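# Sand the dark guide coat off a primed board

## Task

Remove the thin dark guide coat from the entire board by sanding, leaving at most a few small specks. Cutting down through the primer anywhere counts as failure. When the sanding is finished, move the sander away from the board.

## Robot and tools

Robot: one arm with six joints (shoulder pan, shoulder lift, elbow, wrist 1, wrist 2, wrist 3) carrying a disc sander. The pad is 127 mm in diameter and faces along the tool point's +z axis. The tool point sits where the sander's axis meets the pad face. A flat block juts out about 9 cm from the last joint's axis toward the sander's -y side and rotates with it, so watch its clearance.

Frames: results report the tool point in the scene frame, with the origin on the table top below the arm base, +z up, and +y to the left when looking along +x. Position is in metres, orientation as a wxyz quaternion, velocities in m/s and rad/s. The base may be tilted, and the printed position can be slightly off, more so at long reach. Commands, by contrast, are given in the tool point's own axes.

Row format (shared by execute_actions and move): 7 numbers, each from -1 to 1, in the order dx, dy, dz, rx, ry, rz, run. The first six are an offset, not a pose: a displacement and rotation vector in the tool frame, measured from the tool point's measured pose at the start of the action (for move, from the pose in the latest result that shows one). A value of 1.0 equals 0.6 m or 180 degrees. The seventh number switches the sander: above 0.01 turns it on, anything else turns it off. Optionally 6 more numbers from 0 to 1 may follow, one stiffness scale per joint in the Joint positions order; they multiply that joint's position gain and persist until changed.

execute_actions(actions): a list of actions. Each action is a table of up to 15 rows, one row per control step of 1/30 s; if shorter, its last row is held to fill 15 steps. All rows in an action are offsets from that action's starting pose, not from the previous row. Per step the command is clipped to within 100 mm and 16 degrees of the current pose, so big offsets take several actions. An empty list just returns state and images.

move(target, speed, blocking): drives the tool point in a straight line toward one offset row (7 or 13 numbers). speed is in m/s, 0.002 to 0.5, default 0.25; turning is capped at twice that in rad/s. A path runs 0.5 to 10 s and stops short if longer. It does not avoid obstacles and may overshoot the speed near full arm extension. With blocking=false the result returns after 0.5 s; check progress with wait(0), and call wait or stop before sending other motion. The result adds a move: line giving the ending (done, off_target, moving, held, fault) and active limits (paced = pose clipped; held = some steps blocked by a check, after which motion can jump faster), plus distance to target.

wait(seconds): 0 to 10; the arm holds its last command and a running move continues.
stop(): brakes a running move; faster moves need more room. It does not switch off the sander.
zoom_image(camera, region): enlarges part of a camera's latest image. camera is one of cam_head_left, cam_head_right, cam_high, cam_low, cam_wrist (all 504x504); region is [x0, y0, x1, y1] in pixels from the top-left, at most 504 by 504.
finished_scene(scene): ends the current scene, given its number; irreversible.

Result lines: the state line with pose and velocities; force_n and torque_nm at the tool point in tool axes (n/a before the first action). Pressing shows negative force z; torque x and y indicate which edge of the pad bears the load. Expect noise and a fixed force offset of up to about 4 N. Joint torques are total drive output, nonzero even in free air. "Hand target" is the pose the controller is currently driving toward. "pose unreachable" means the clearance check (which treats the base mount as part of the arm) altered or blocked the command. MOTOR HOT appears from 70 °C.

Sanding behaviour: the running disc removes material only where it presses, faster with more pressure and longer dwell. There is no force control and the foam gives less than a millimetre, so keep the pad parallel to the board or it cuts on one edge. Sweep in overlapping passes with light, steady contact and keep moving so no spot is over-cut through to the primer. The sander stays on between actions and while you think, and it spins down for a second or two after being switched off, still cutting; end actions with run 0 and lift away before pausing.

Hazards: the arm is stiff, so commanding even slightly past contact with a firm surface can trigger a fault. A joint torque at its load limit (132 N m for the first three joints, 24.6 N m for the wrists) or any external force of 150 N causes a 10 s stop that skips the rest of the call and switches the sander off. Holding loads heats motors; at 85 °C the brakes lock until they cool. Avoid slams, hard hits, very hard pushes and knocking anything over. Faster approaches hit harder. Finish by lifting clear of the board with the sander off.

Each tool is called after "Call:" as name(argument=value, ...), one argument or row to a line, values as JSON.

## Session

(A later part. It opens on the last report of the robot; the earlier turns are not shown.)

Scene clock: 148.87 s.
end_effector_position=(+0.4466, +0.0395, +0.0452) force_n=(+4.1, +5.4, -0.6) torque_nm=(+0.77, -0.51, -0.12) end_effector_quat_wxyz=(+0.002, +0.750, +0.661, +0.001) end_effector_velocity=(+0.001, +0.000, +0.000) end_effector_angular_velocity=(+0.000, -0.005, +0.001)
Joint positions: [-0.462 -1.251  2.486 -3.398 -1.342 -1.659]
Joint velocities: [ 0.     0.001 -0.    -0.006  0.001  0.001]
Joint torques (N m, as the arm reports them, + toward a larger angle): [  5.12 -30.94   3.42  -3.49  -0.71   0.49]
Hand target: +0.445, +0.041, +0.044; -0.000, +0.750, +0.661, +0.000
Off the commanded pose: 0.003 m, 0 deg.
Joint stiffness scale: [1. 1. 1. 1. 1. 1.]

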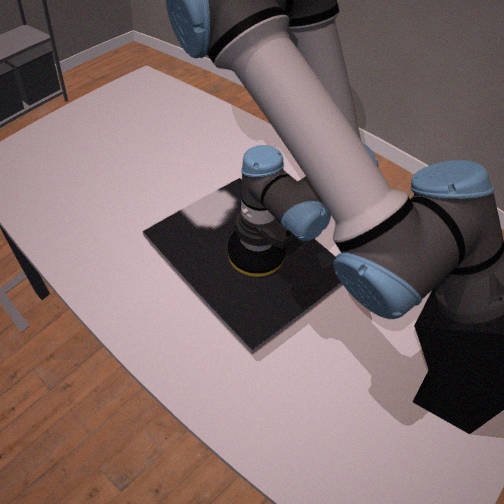

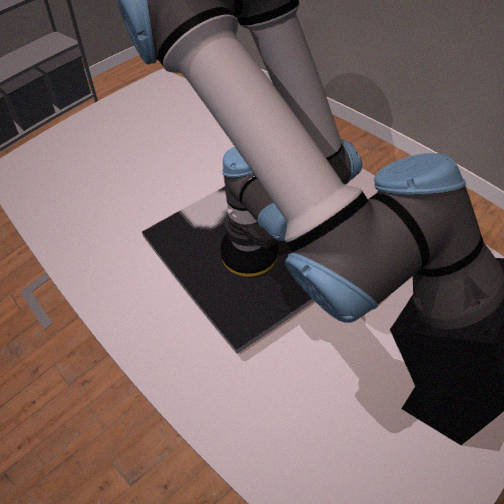

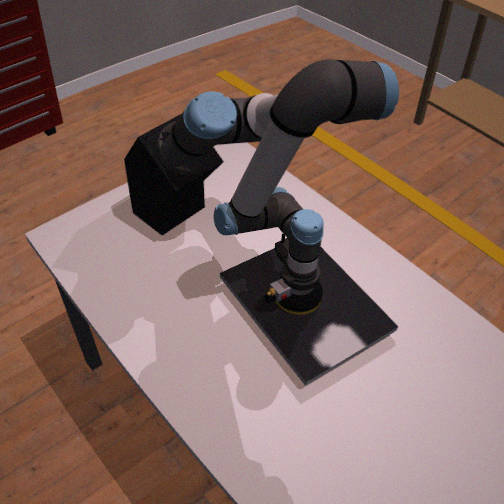

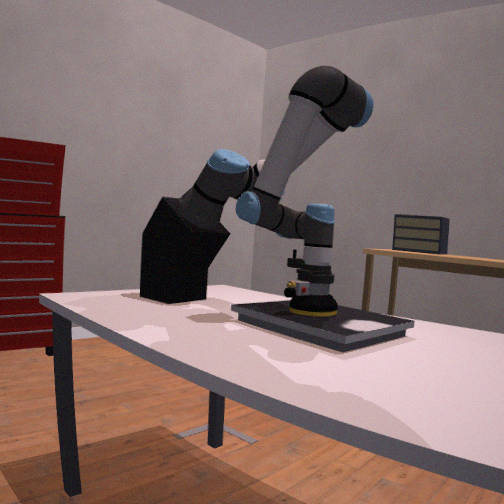

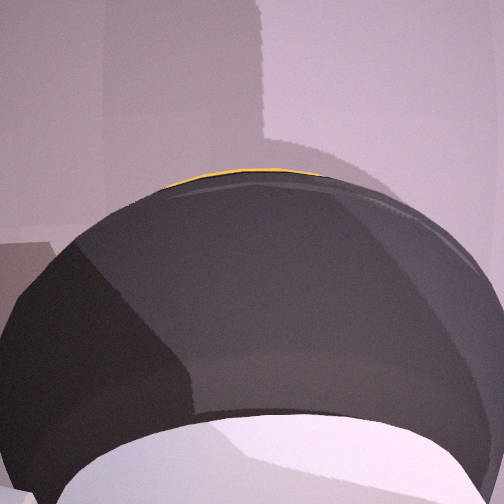

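Call:
move(
  target=[-0.0068, -0.2543, 0.0140, 0.0028, 0.0006, 0.0008, 1],
  speed=0.052,
)

Call:
wait(
  seconds=1.0,
)

Call:
move(
  target=[0.0070, 0.4088, 0.0206, 0.01515, 0.0011, 0.0025, 1],
  speed=0.05,
  blocking=false,
)

Call:
wait(
  seconds=2.2,
)

Call:
wait(
  seconds=5,
)

Call:
move(
  target=[-0.1867, -0.1833, -0.0103, 0, 0, 0, 0],
  speed=0.15,
)

Scene clock: 156.30 s.
end_effector_position=(+0.2962, +0.0569, +0.0419) force_n=(+1.3, +4.1, -50.0) torque_nm=(+0.31, -0.24, +0.00) end_effector_quat_wxyz=(+0.001, +0.750, +0.662, +0.001) end_effector_velocity=(+0.003, -0.002, +0.001) end_effector_angular_velocity=(-0.008, -0.024, +0.007)
Joint positions: [-0.527 -0.781  2.798 -4.164 -1.306 -1.717]
Joint velocities: [-0.003  0.022  0.    -0.048  0.001 -0.003]
Joint torques (N m, as the arm reports them, + toward a larger angle): [ -0.82 -15.91   7.21   2.12   0.17  -0.16]
Hand target: +0.295, +0.055, +0.036; -0.002, +0.751, +0.660, -0.001
Off the commanded pose: 0.006 m, 0 deg.
Joint stiffness scale: [1. 1. 1. 1. 1. 1.]
move: off_target

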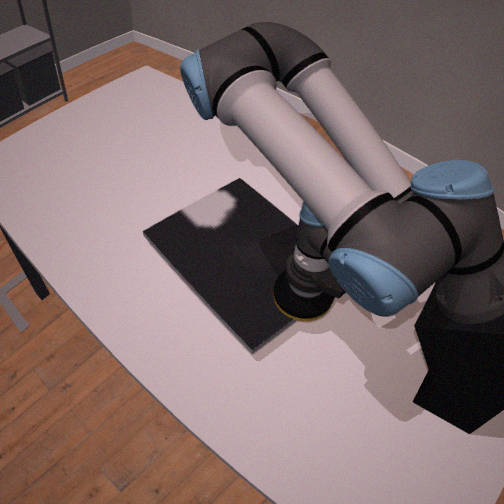

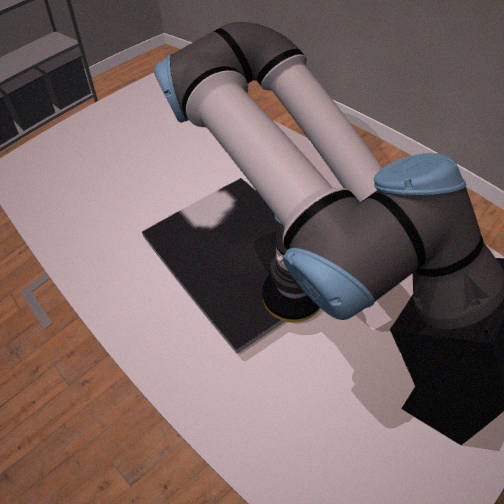

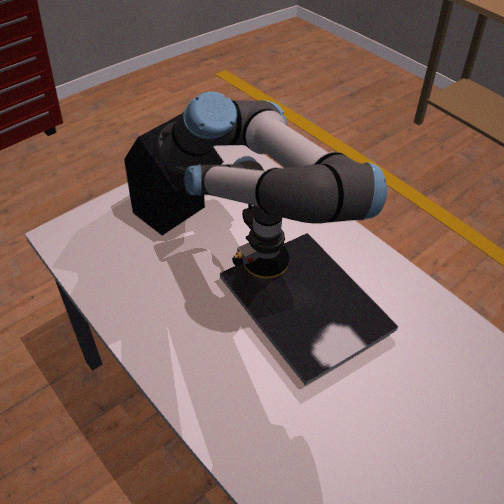

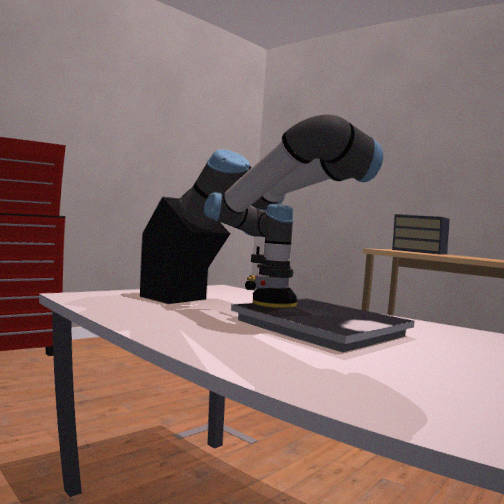

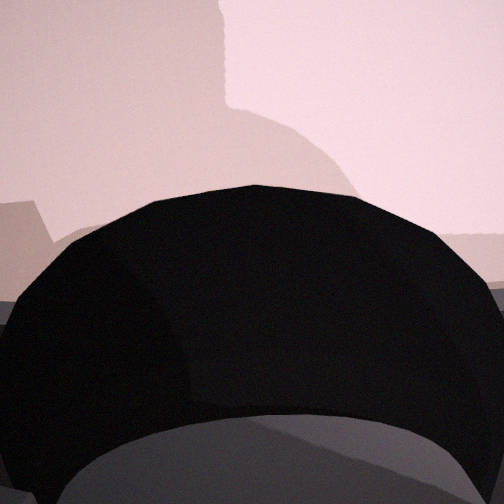

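Scene clock: 157.30 s.
end_effector_position=(+0.2965, +0.0570, +0.0419) force_n=(-0.5, +4.6, -50.0) torque_nm=(+0.73, +0.09, -0.40) end_effector_quat_wxyz=(+0.001, +0.749, +0.662, +0.003) end_effector_velocity=(-0.000, +0.000, -0.000) end_effector_angular_velocity=(+0.000, +0.000, -0.000)
Joint positions: [-0.527 -0.779  2.798 -4.169 -1.305 -1.717]
Joint velocities: [ 0.    -0.    -0.     0.001  0.     0.   ]
Joint torques (N m, as the arm reports them, + toward a larger angle): [ -0.37 -15.58   5.02   1.87  -0.29   0.47]
Hand target: +0.295, +0.055, +0.036; -0.002, +0.751, +0.660, -0.001
Off the commanded pose: 0.007 m, 1 deg.
Joint stiffness scale: [1. 1. 1. 1. 1. 1.]
wait: 1.00 s; no rest ("run" is on)

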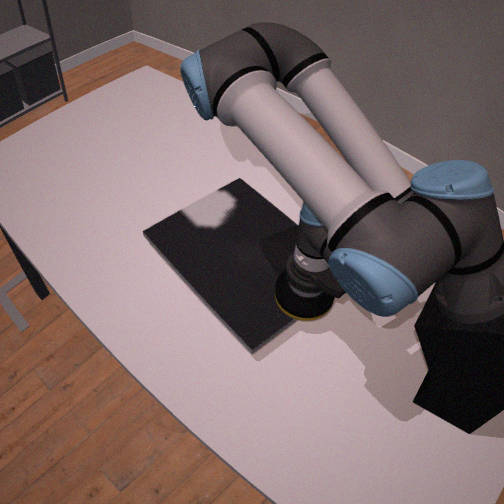

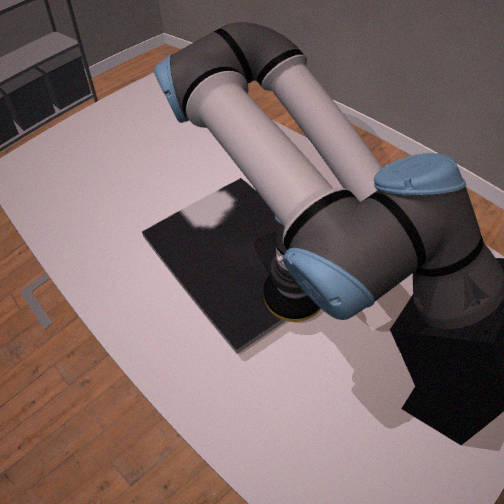

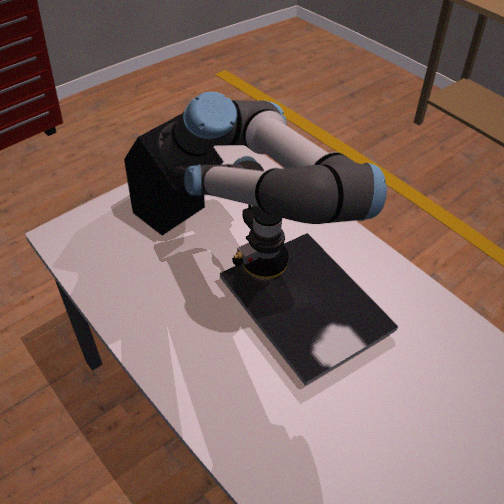

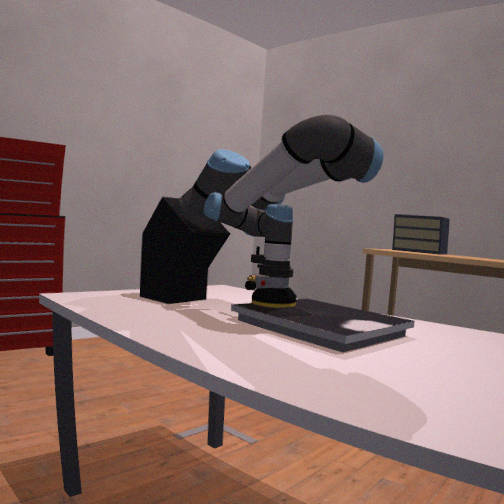

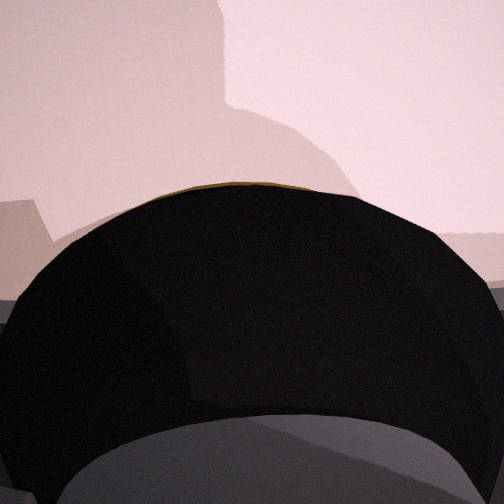

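Scene clock: 157.80 s.
end_effector_position=(+0.3138, +0.0551, +0.0432) force_n=(+0.6, +0.1, -13.0) torque_nm=(+0.24, -0.15, -0.16) end_effector_quat_wxyz=(+0.003, +0.749, +0.662, +0.004) end_effector_velocity=(+0.051, -0.005, -0.000) end_effector_angular_velocity=(-0.001, -0.001, +0.002)
Joint positions: [-0.518 -0.876  2.773 -4.053 -1.309 -1.708]
Joint velocities: [ 0.035 -0.269 -0.091  0.351 -0.02   0.028]
Joint torques (N m, as the arm reports them, + toward a larger angle): [  3.32 -28.78   9.73  -2.25  -0.75   0.35]
Hand target: +0.321, +0.054, +0.041; +0.001, +0.749, +0.662, +0.003
Off the commanded pose: 0.228 m, 3 deg.
Joint stiffness scale: [1. 1. 1. 1. 1. 1.]
move: running

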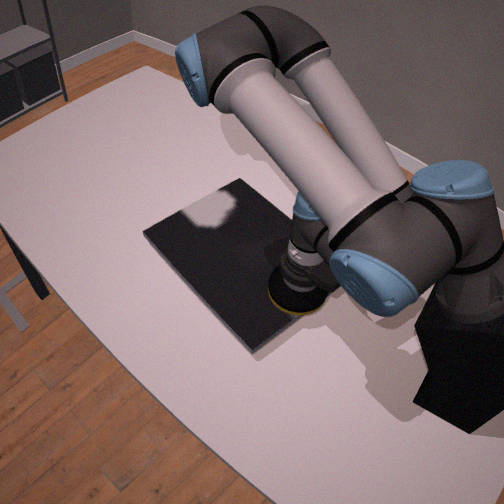

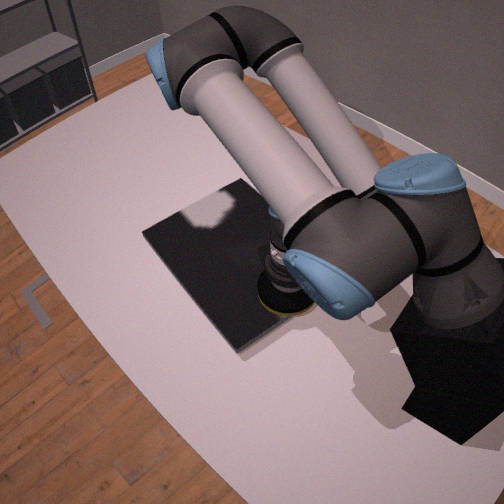

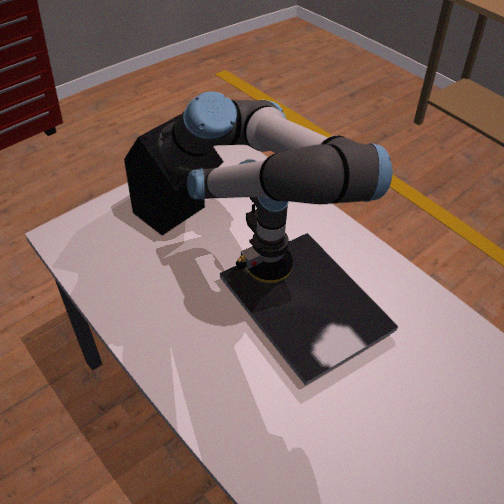

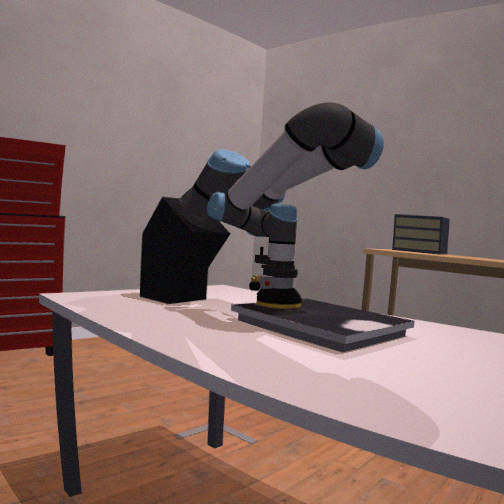

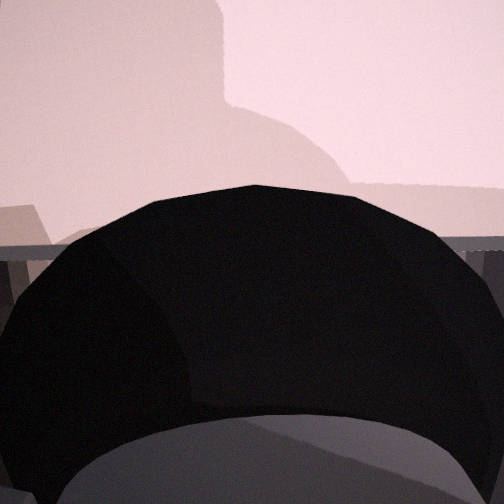

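Scene clock: 160.00 s.
end_effector_position=(+0.4282, +0.0427, +0.0423) force_n=(+2.2, +2.9, -50.0) torque_nm=(+1.13, -0.60, -0.15) end_effector_quat_wxyz=(+0.001, +0.749, +0.662, +0.002) end_effector_velocity=(+0.055, -0.007, +0.000) end_effector_angular_velocity=(-0.004, -0.002, +0.002)
Joint positions: [-0.464 -1.218  2.526 -3.47  -1.34  -1.663]
Joint velocities: [ 0.017 -0.07  -0.127  0.191 -0.013  0.013]
Joint torques (N m, as the arm reports them, + toward a larger angle): [  4.49 -20.14   0.16   1.69  -0.89   0.5 ]
Hand target: +0.430, +0.043, +0.036; -0.009, +0.751, +0.661, -0.005
Off the commanded pose: 0.113 m, 3 deg.
Joint stiffness scale: [1. 1. 1. 1. 1. 1.]
earlier move: running
wait: 2.20 s; no rest

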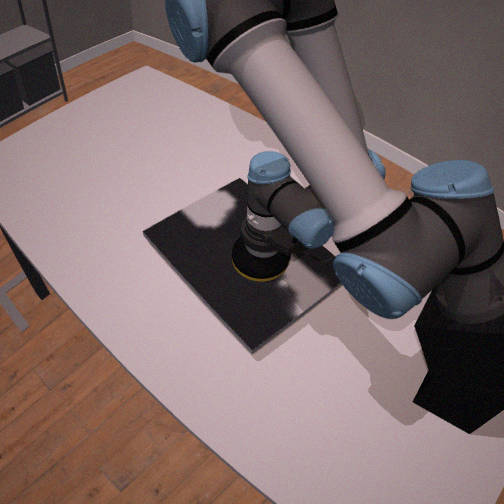

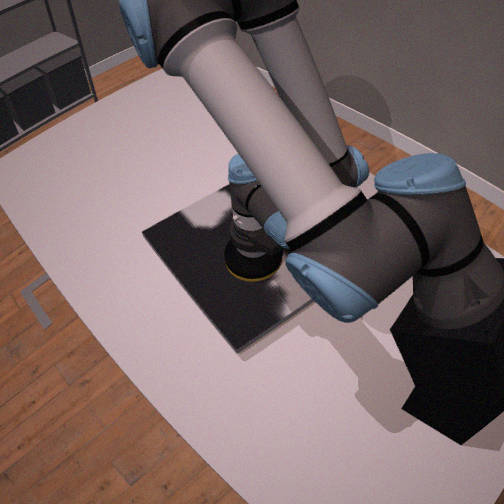

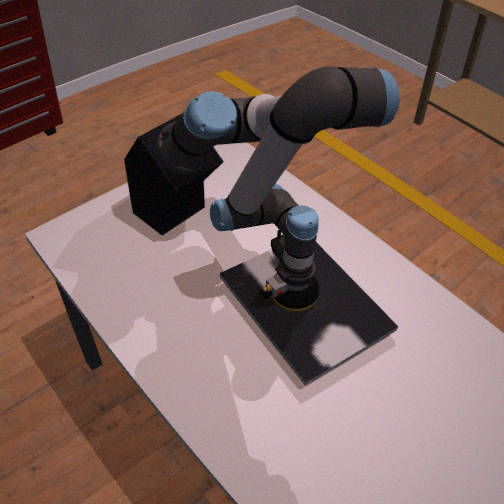

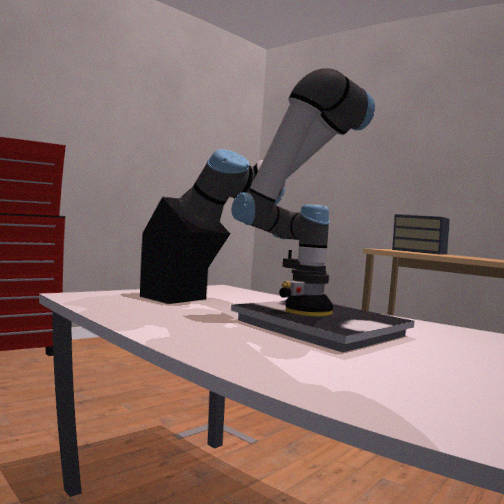

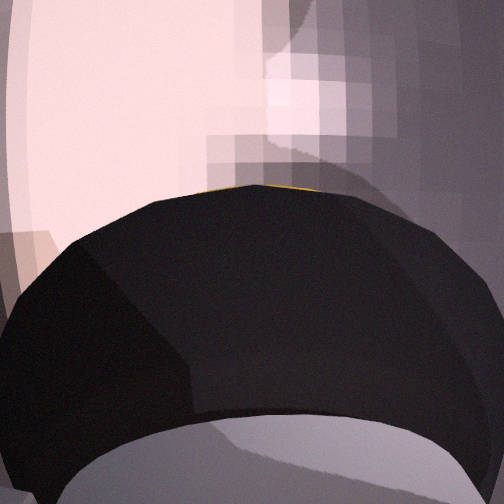

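Scene clock: 162.57 s.
end_effector_position=(+0.5529, +0.0290, +0.0424) force_n=(+1.3, -0.2, -50.0) torque_nm=(-0.11, -0.60, -0.35) end_effector_quat_wxyz=(-0.003, +0.750, +0.662, -0.001) end_effector_velocity=(+0.001, -0.001, -0.000) end_effector_angular_velocity=(-0.004, +0.003, -0.002)
Joint positions: [-0.434 -1.281  2.208 -3.084 -1.357 -1.638]
Joint velocities: [ 0.    -0.    -0.005  0.007 -0.005  0.002]
Joint torques (N m, as the arm reports them, + toward a larger angle): [  5.03 -19.28  -3.16   1.72  -0.56   0.62]
Hand target: +0.540, +0.031, +0.032; -0.018, +0.752, +0.659, -0.012
Off the commanded pose: 0.017 m, 2 deg.
Joint stiffness scale: [1. 1. 1. 1. 1. 1.]
earlier move: off_target
wait: 2.57 of 5 s (the move ended)

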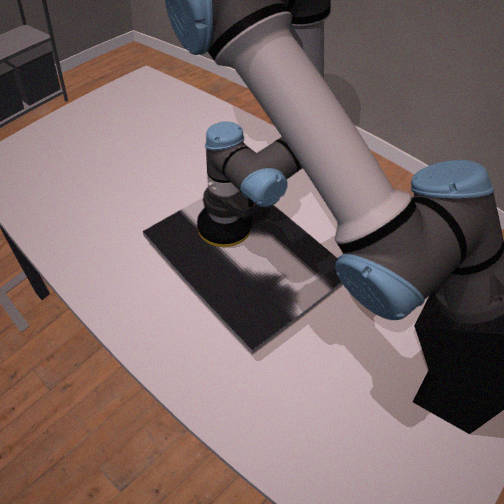

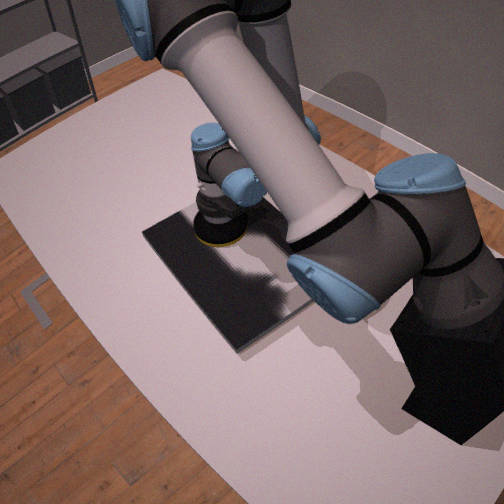

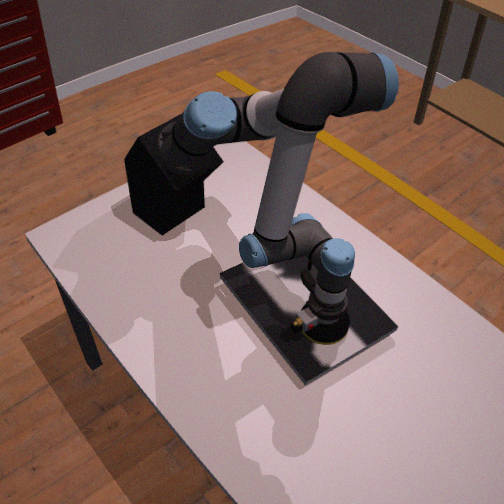

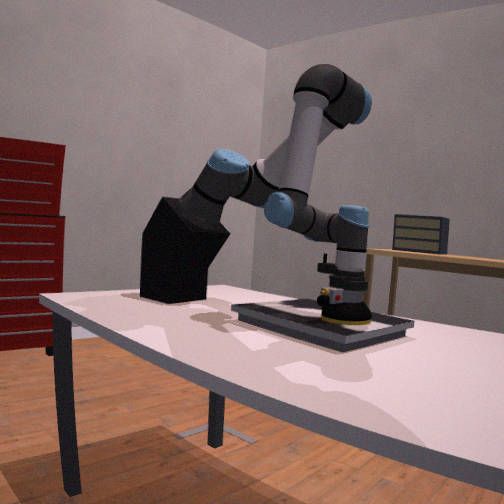

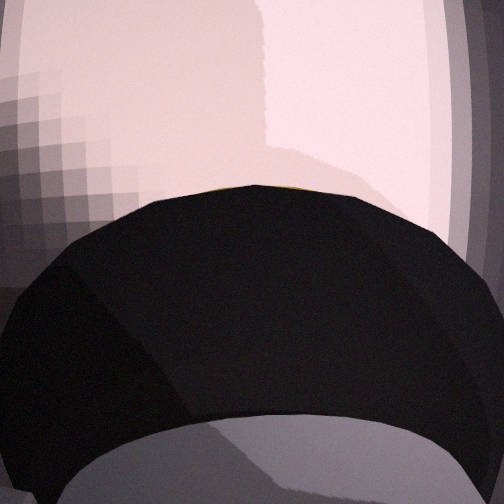

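Scene clock: 164.17 s.
end_effector_position=(+0.4316, -0.0681, +0.0492) force_n=(-0.4, -2.6, -1.4) torque_nm=(-0.57, +0.14, -0.14) end_effector_quat_wxyz=(-0.002, +0.749, +0.662, -0.001) end_effector_velocity=(+0.002, +0.000, +0.001) end_effector_angular_velocity=(+0.003, -0.008, +0.009)
Joint positions: [-0.761 -1.248  2.51  -3.335 -1.187 -1.932]
Joint velocities: [-0.002 -0.     0.001 -0.006  0.007 -0.009]
Joint torques (N m, as the arm reports them, + toward a larger angle): [ -2.22 -28.58   2.28  -3.36   0.04  -0.21]
Hand target: +0.430, -0.068, +0.049; -0.003, +0.750, +0.662, -0.001
Off the commanded pose: 0.002 m, 0 deg.
Joint stiffness scale: [1. 1. 1. 1. 1. 1.]
move: done

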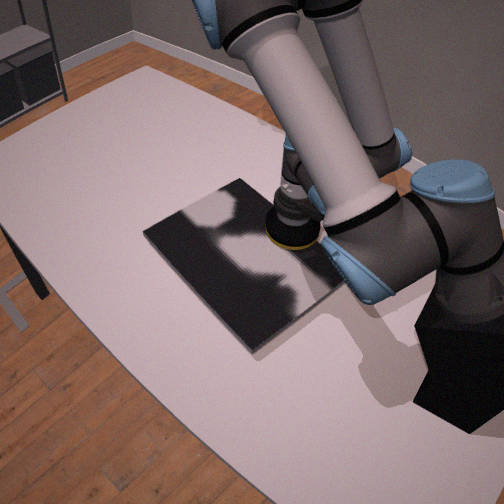

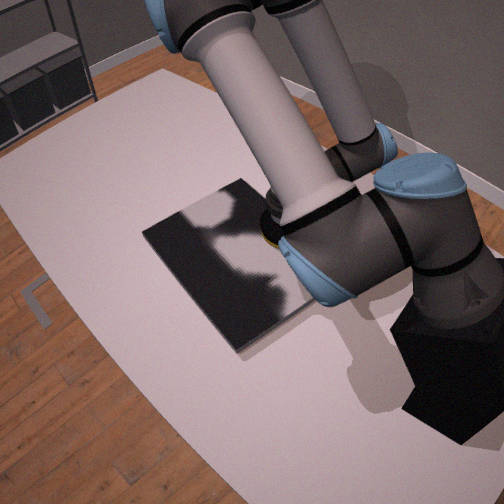

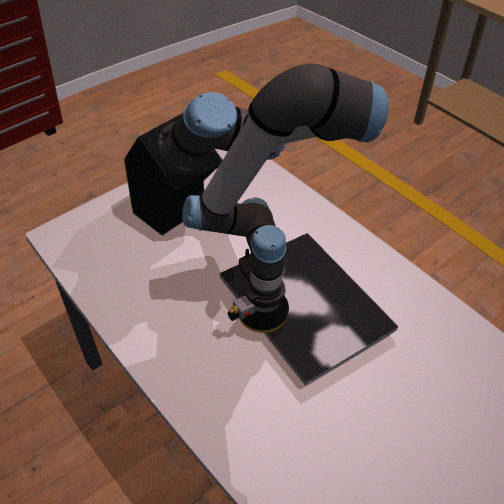

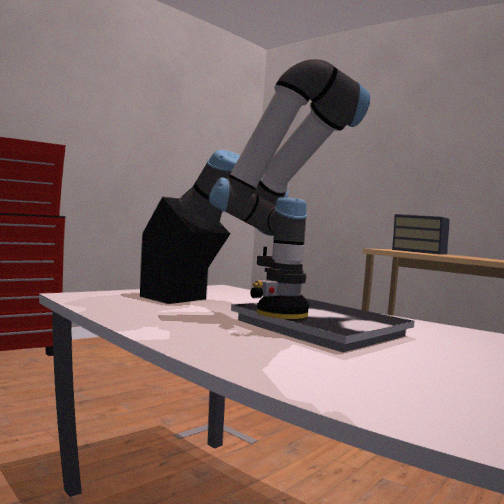

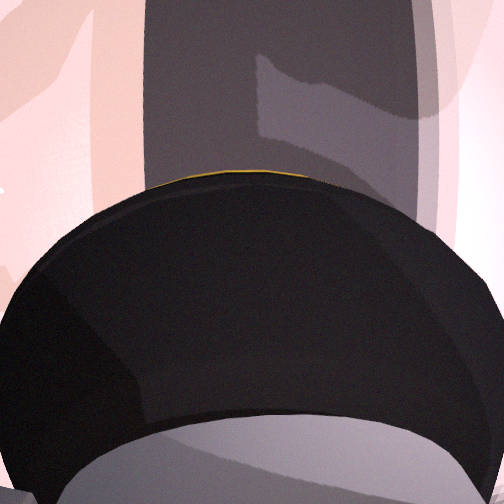

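Call:
zoom_image(
  camera="cam_head_left",
  region=[130, 160, 360, 370],
)

Call:
zoom_image(
  camera="cam_high",
  region=[200, 220, 420, 400],
)

Region (130, 160, 360, 370) of cam_head_left's 504x504 image, scaled by 2.191, with more detail than that image has; it fills the top 460 rows of this view, and the rest is white.

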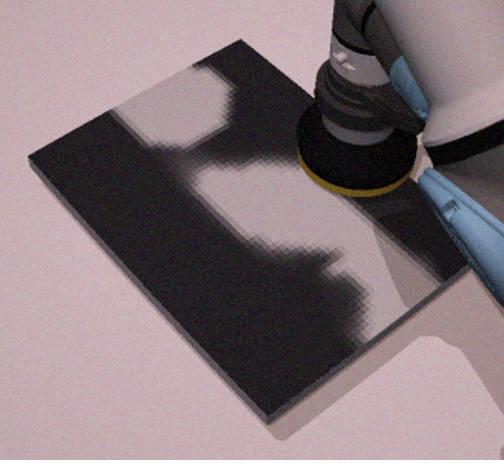

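Region (200, 220, 420, 400) of cam_high's 504x504 image, scaled by 2.291, with more detail than that image has; it fills the top 412 rows of this view, and the rest is white.

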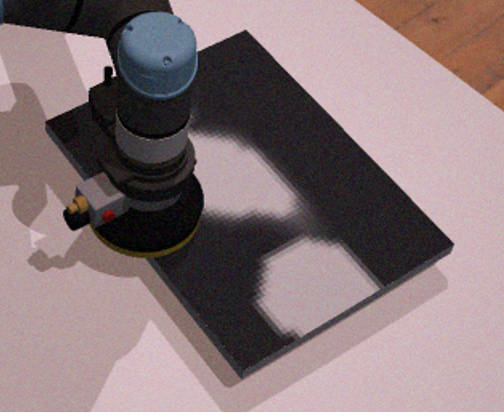

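Call:
move(
  target=[0.0208, 0, 0.0100, -0.0014, -0.0004, 0, 0],
  speed=0.04,
)

Call:
wait(
  seconds=0.3,
)

Scene clock: 181.33 s.
end_effector_position=(+0.4322, -0.0558, +0.0440) force_n=(+2.8, -1.8, -3.5) torque_nm=(-0.25, -0.26, +0.16) end_effector_quat_wxyz=(-0.000, +0.750, +0.662, -0.000) end_effector_velocity=(+0.002, -0.002, +0.000) end_effector_angular_velocity=(-0.008, -0.006, -0.004)
Joint positions: [-0.725 -1.228  2.509 -3.37  -1.204 -1.896]
Joint velocities: [ 0.     0.001 -0.001 -0.009 -0.005  0.008]
Joint torques (N m, as the arm reports them, + toward a larger angle): [ -0.38 -29.95  -1.08  -3.34  -0.9    0.55]
Hand target: +0.433, -0.056, +0.043; +0.000, +0.749, +0.662, -0.000
Off the commanded pose: 0.001 m, 0 deg.
Joint stiffness scale: [1. 1. 1. 1. 1. 1.]
move: done

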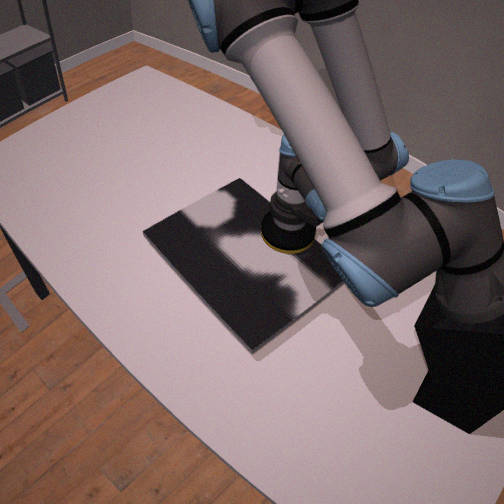

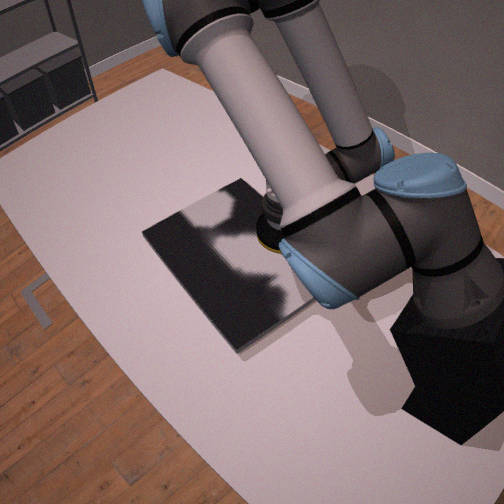

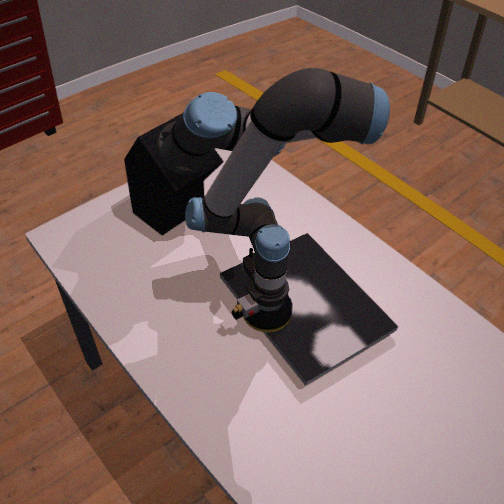

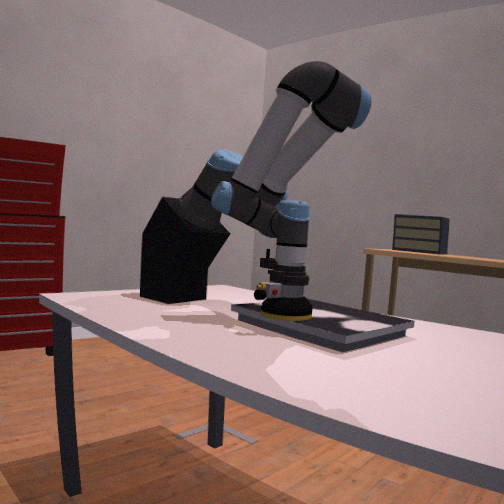

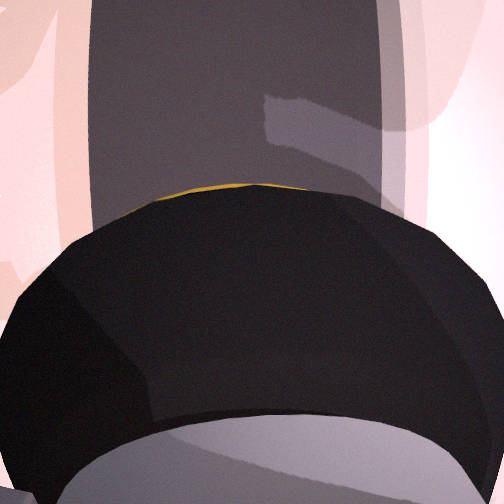

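Scene clock: 181.63 s.
end_effector_position=(+0.4324, -0.0560, +0.0440) force_n=(+3.6, +4.8, +1.5) torque_nm=(+0.92, -0.48, +0.12) end_effector_quat_wxyz=(+0.000, +0.750, +0.662, -0.000) end_effector_velocity=(+0.000, +0.000, +0.000) end_effector_angular_velocity=(-0.000, -0.001, -0.000)
Joint positions: [-0.725 -1.228  2.509 -3.371 -1.205 -1.895]
Joint velocities: [ 0.    -0.     0.    -0.001 -0.     0.001]
Joint torques (N m, as the arm reports them, + toward a larger angle): [  0.28 -29.04  -1.52  -3.43  -0.66   0.48]
Hand target: +0.433, -0.056, +0.043; +0.000, +0.749, +0.662, -0.000
Off the commanded pose: 0.001 m, 0 deg.
Joint stiffness scale: [1. 1. 1. 1. 1. 1.]
wait: 0.30 s; at rest by 0.17 s

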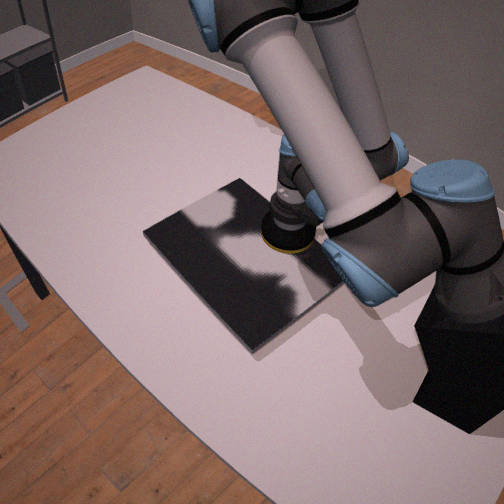

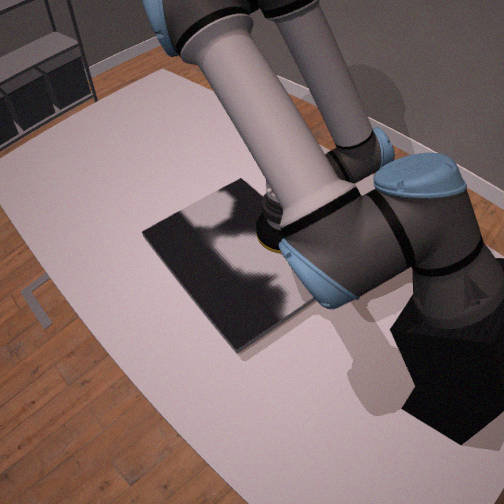

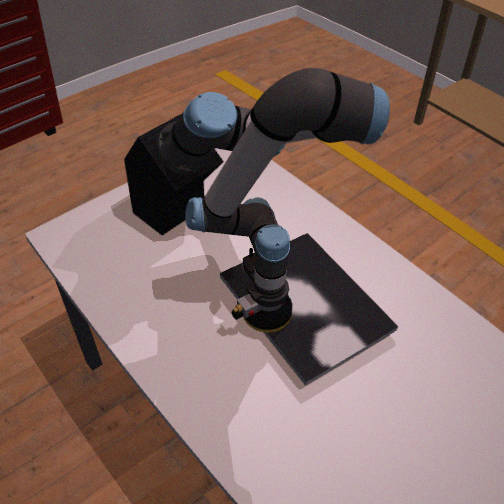

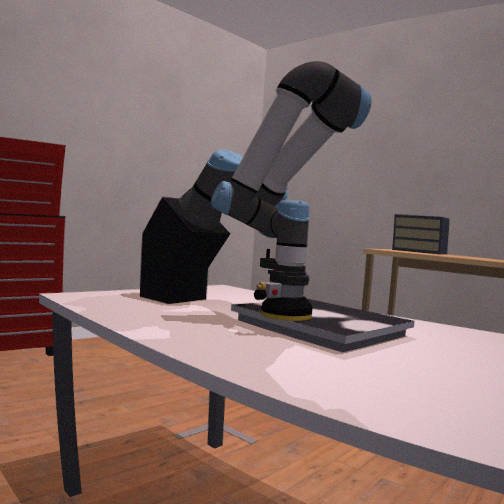

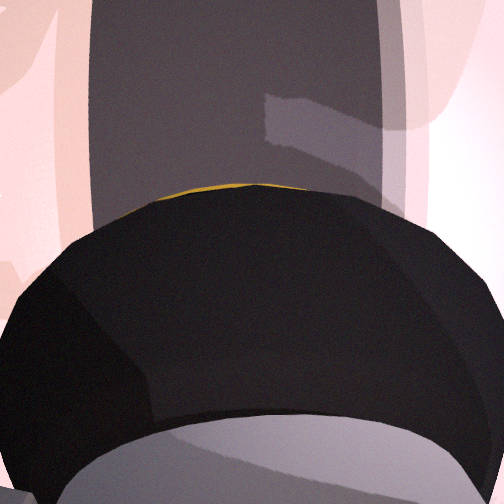

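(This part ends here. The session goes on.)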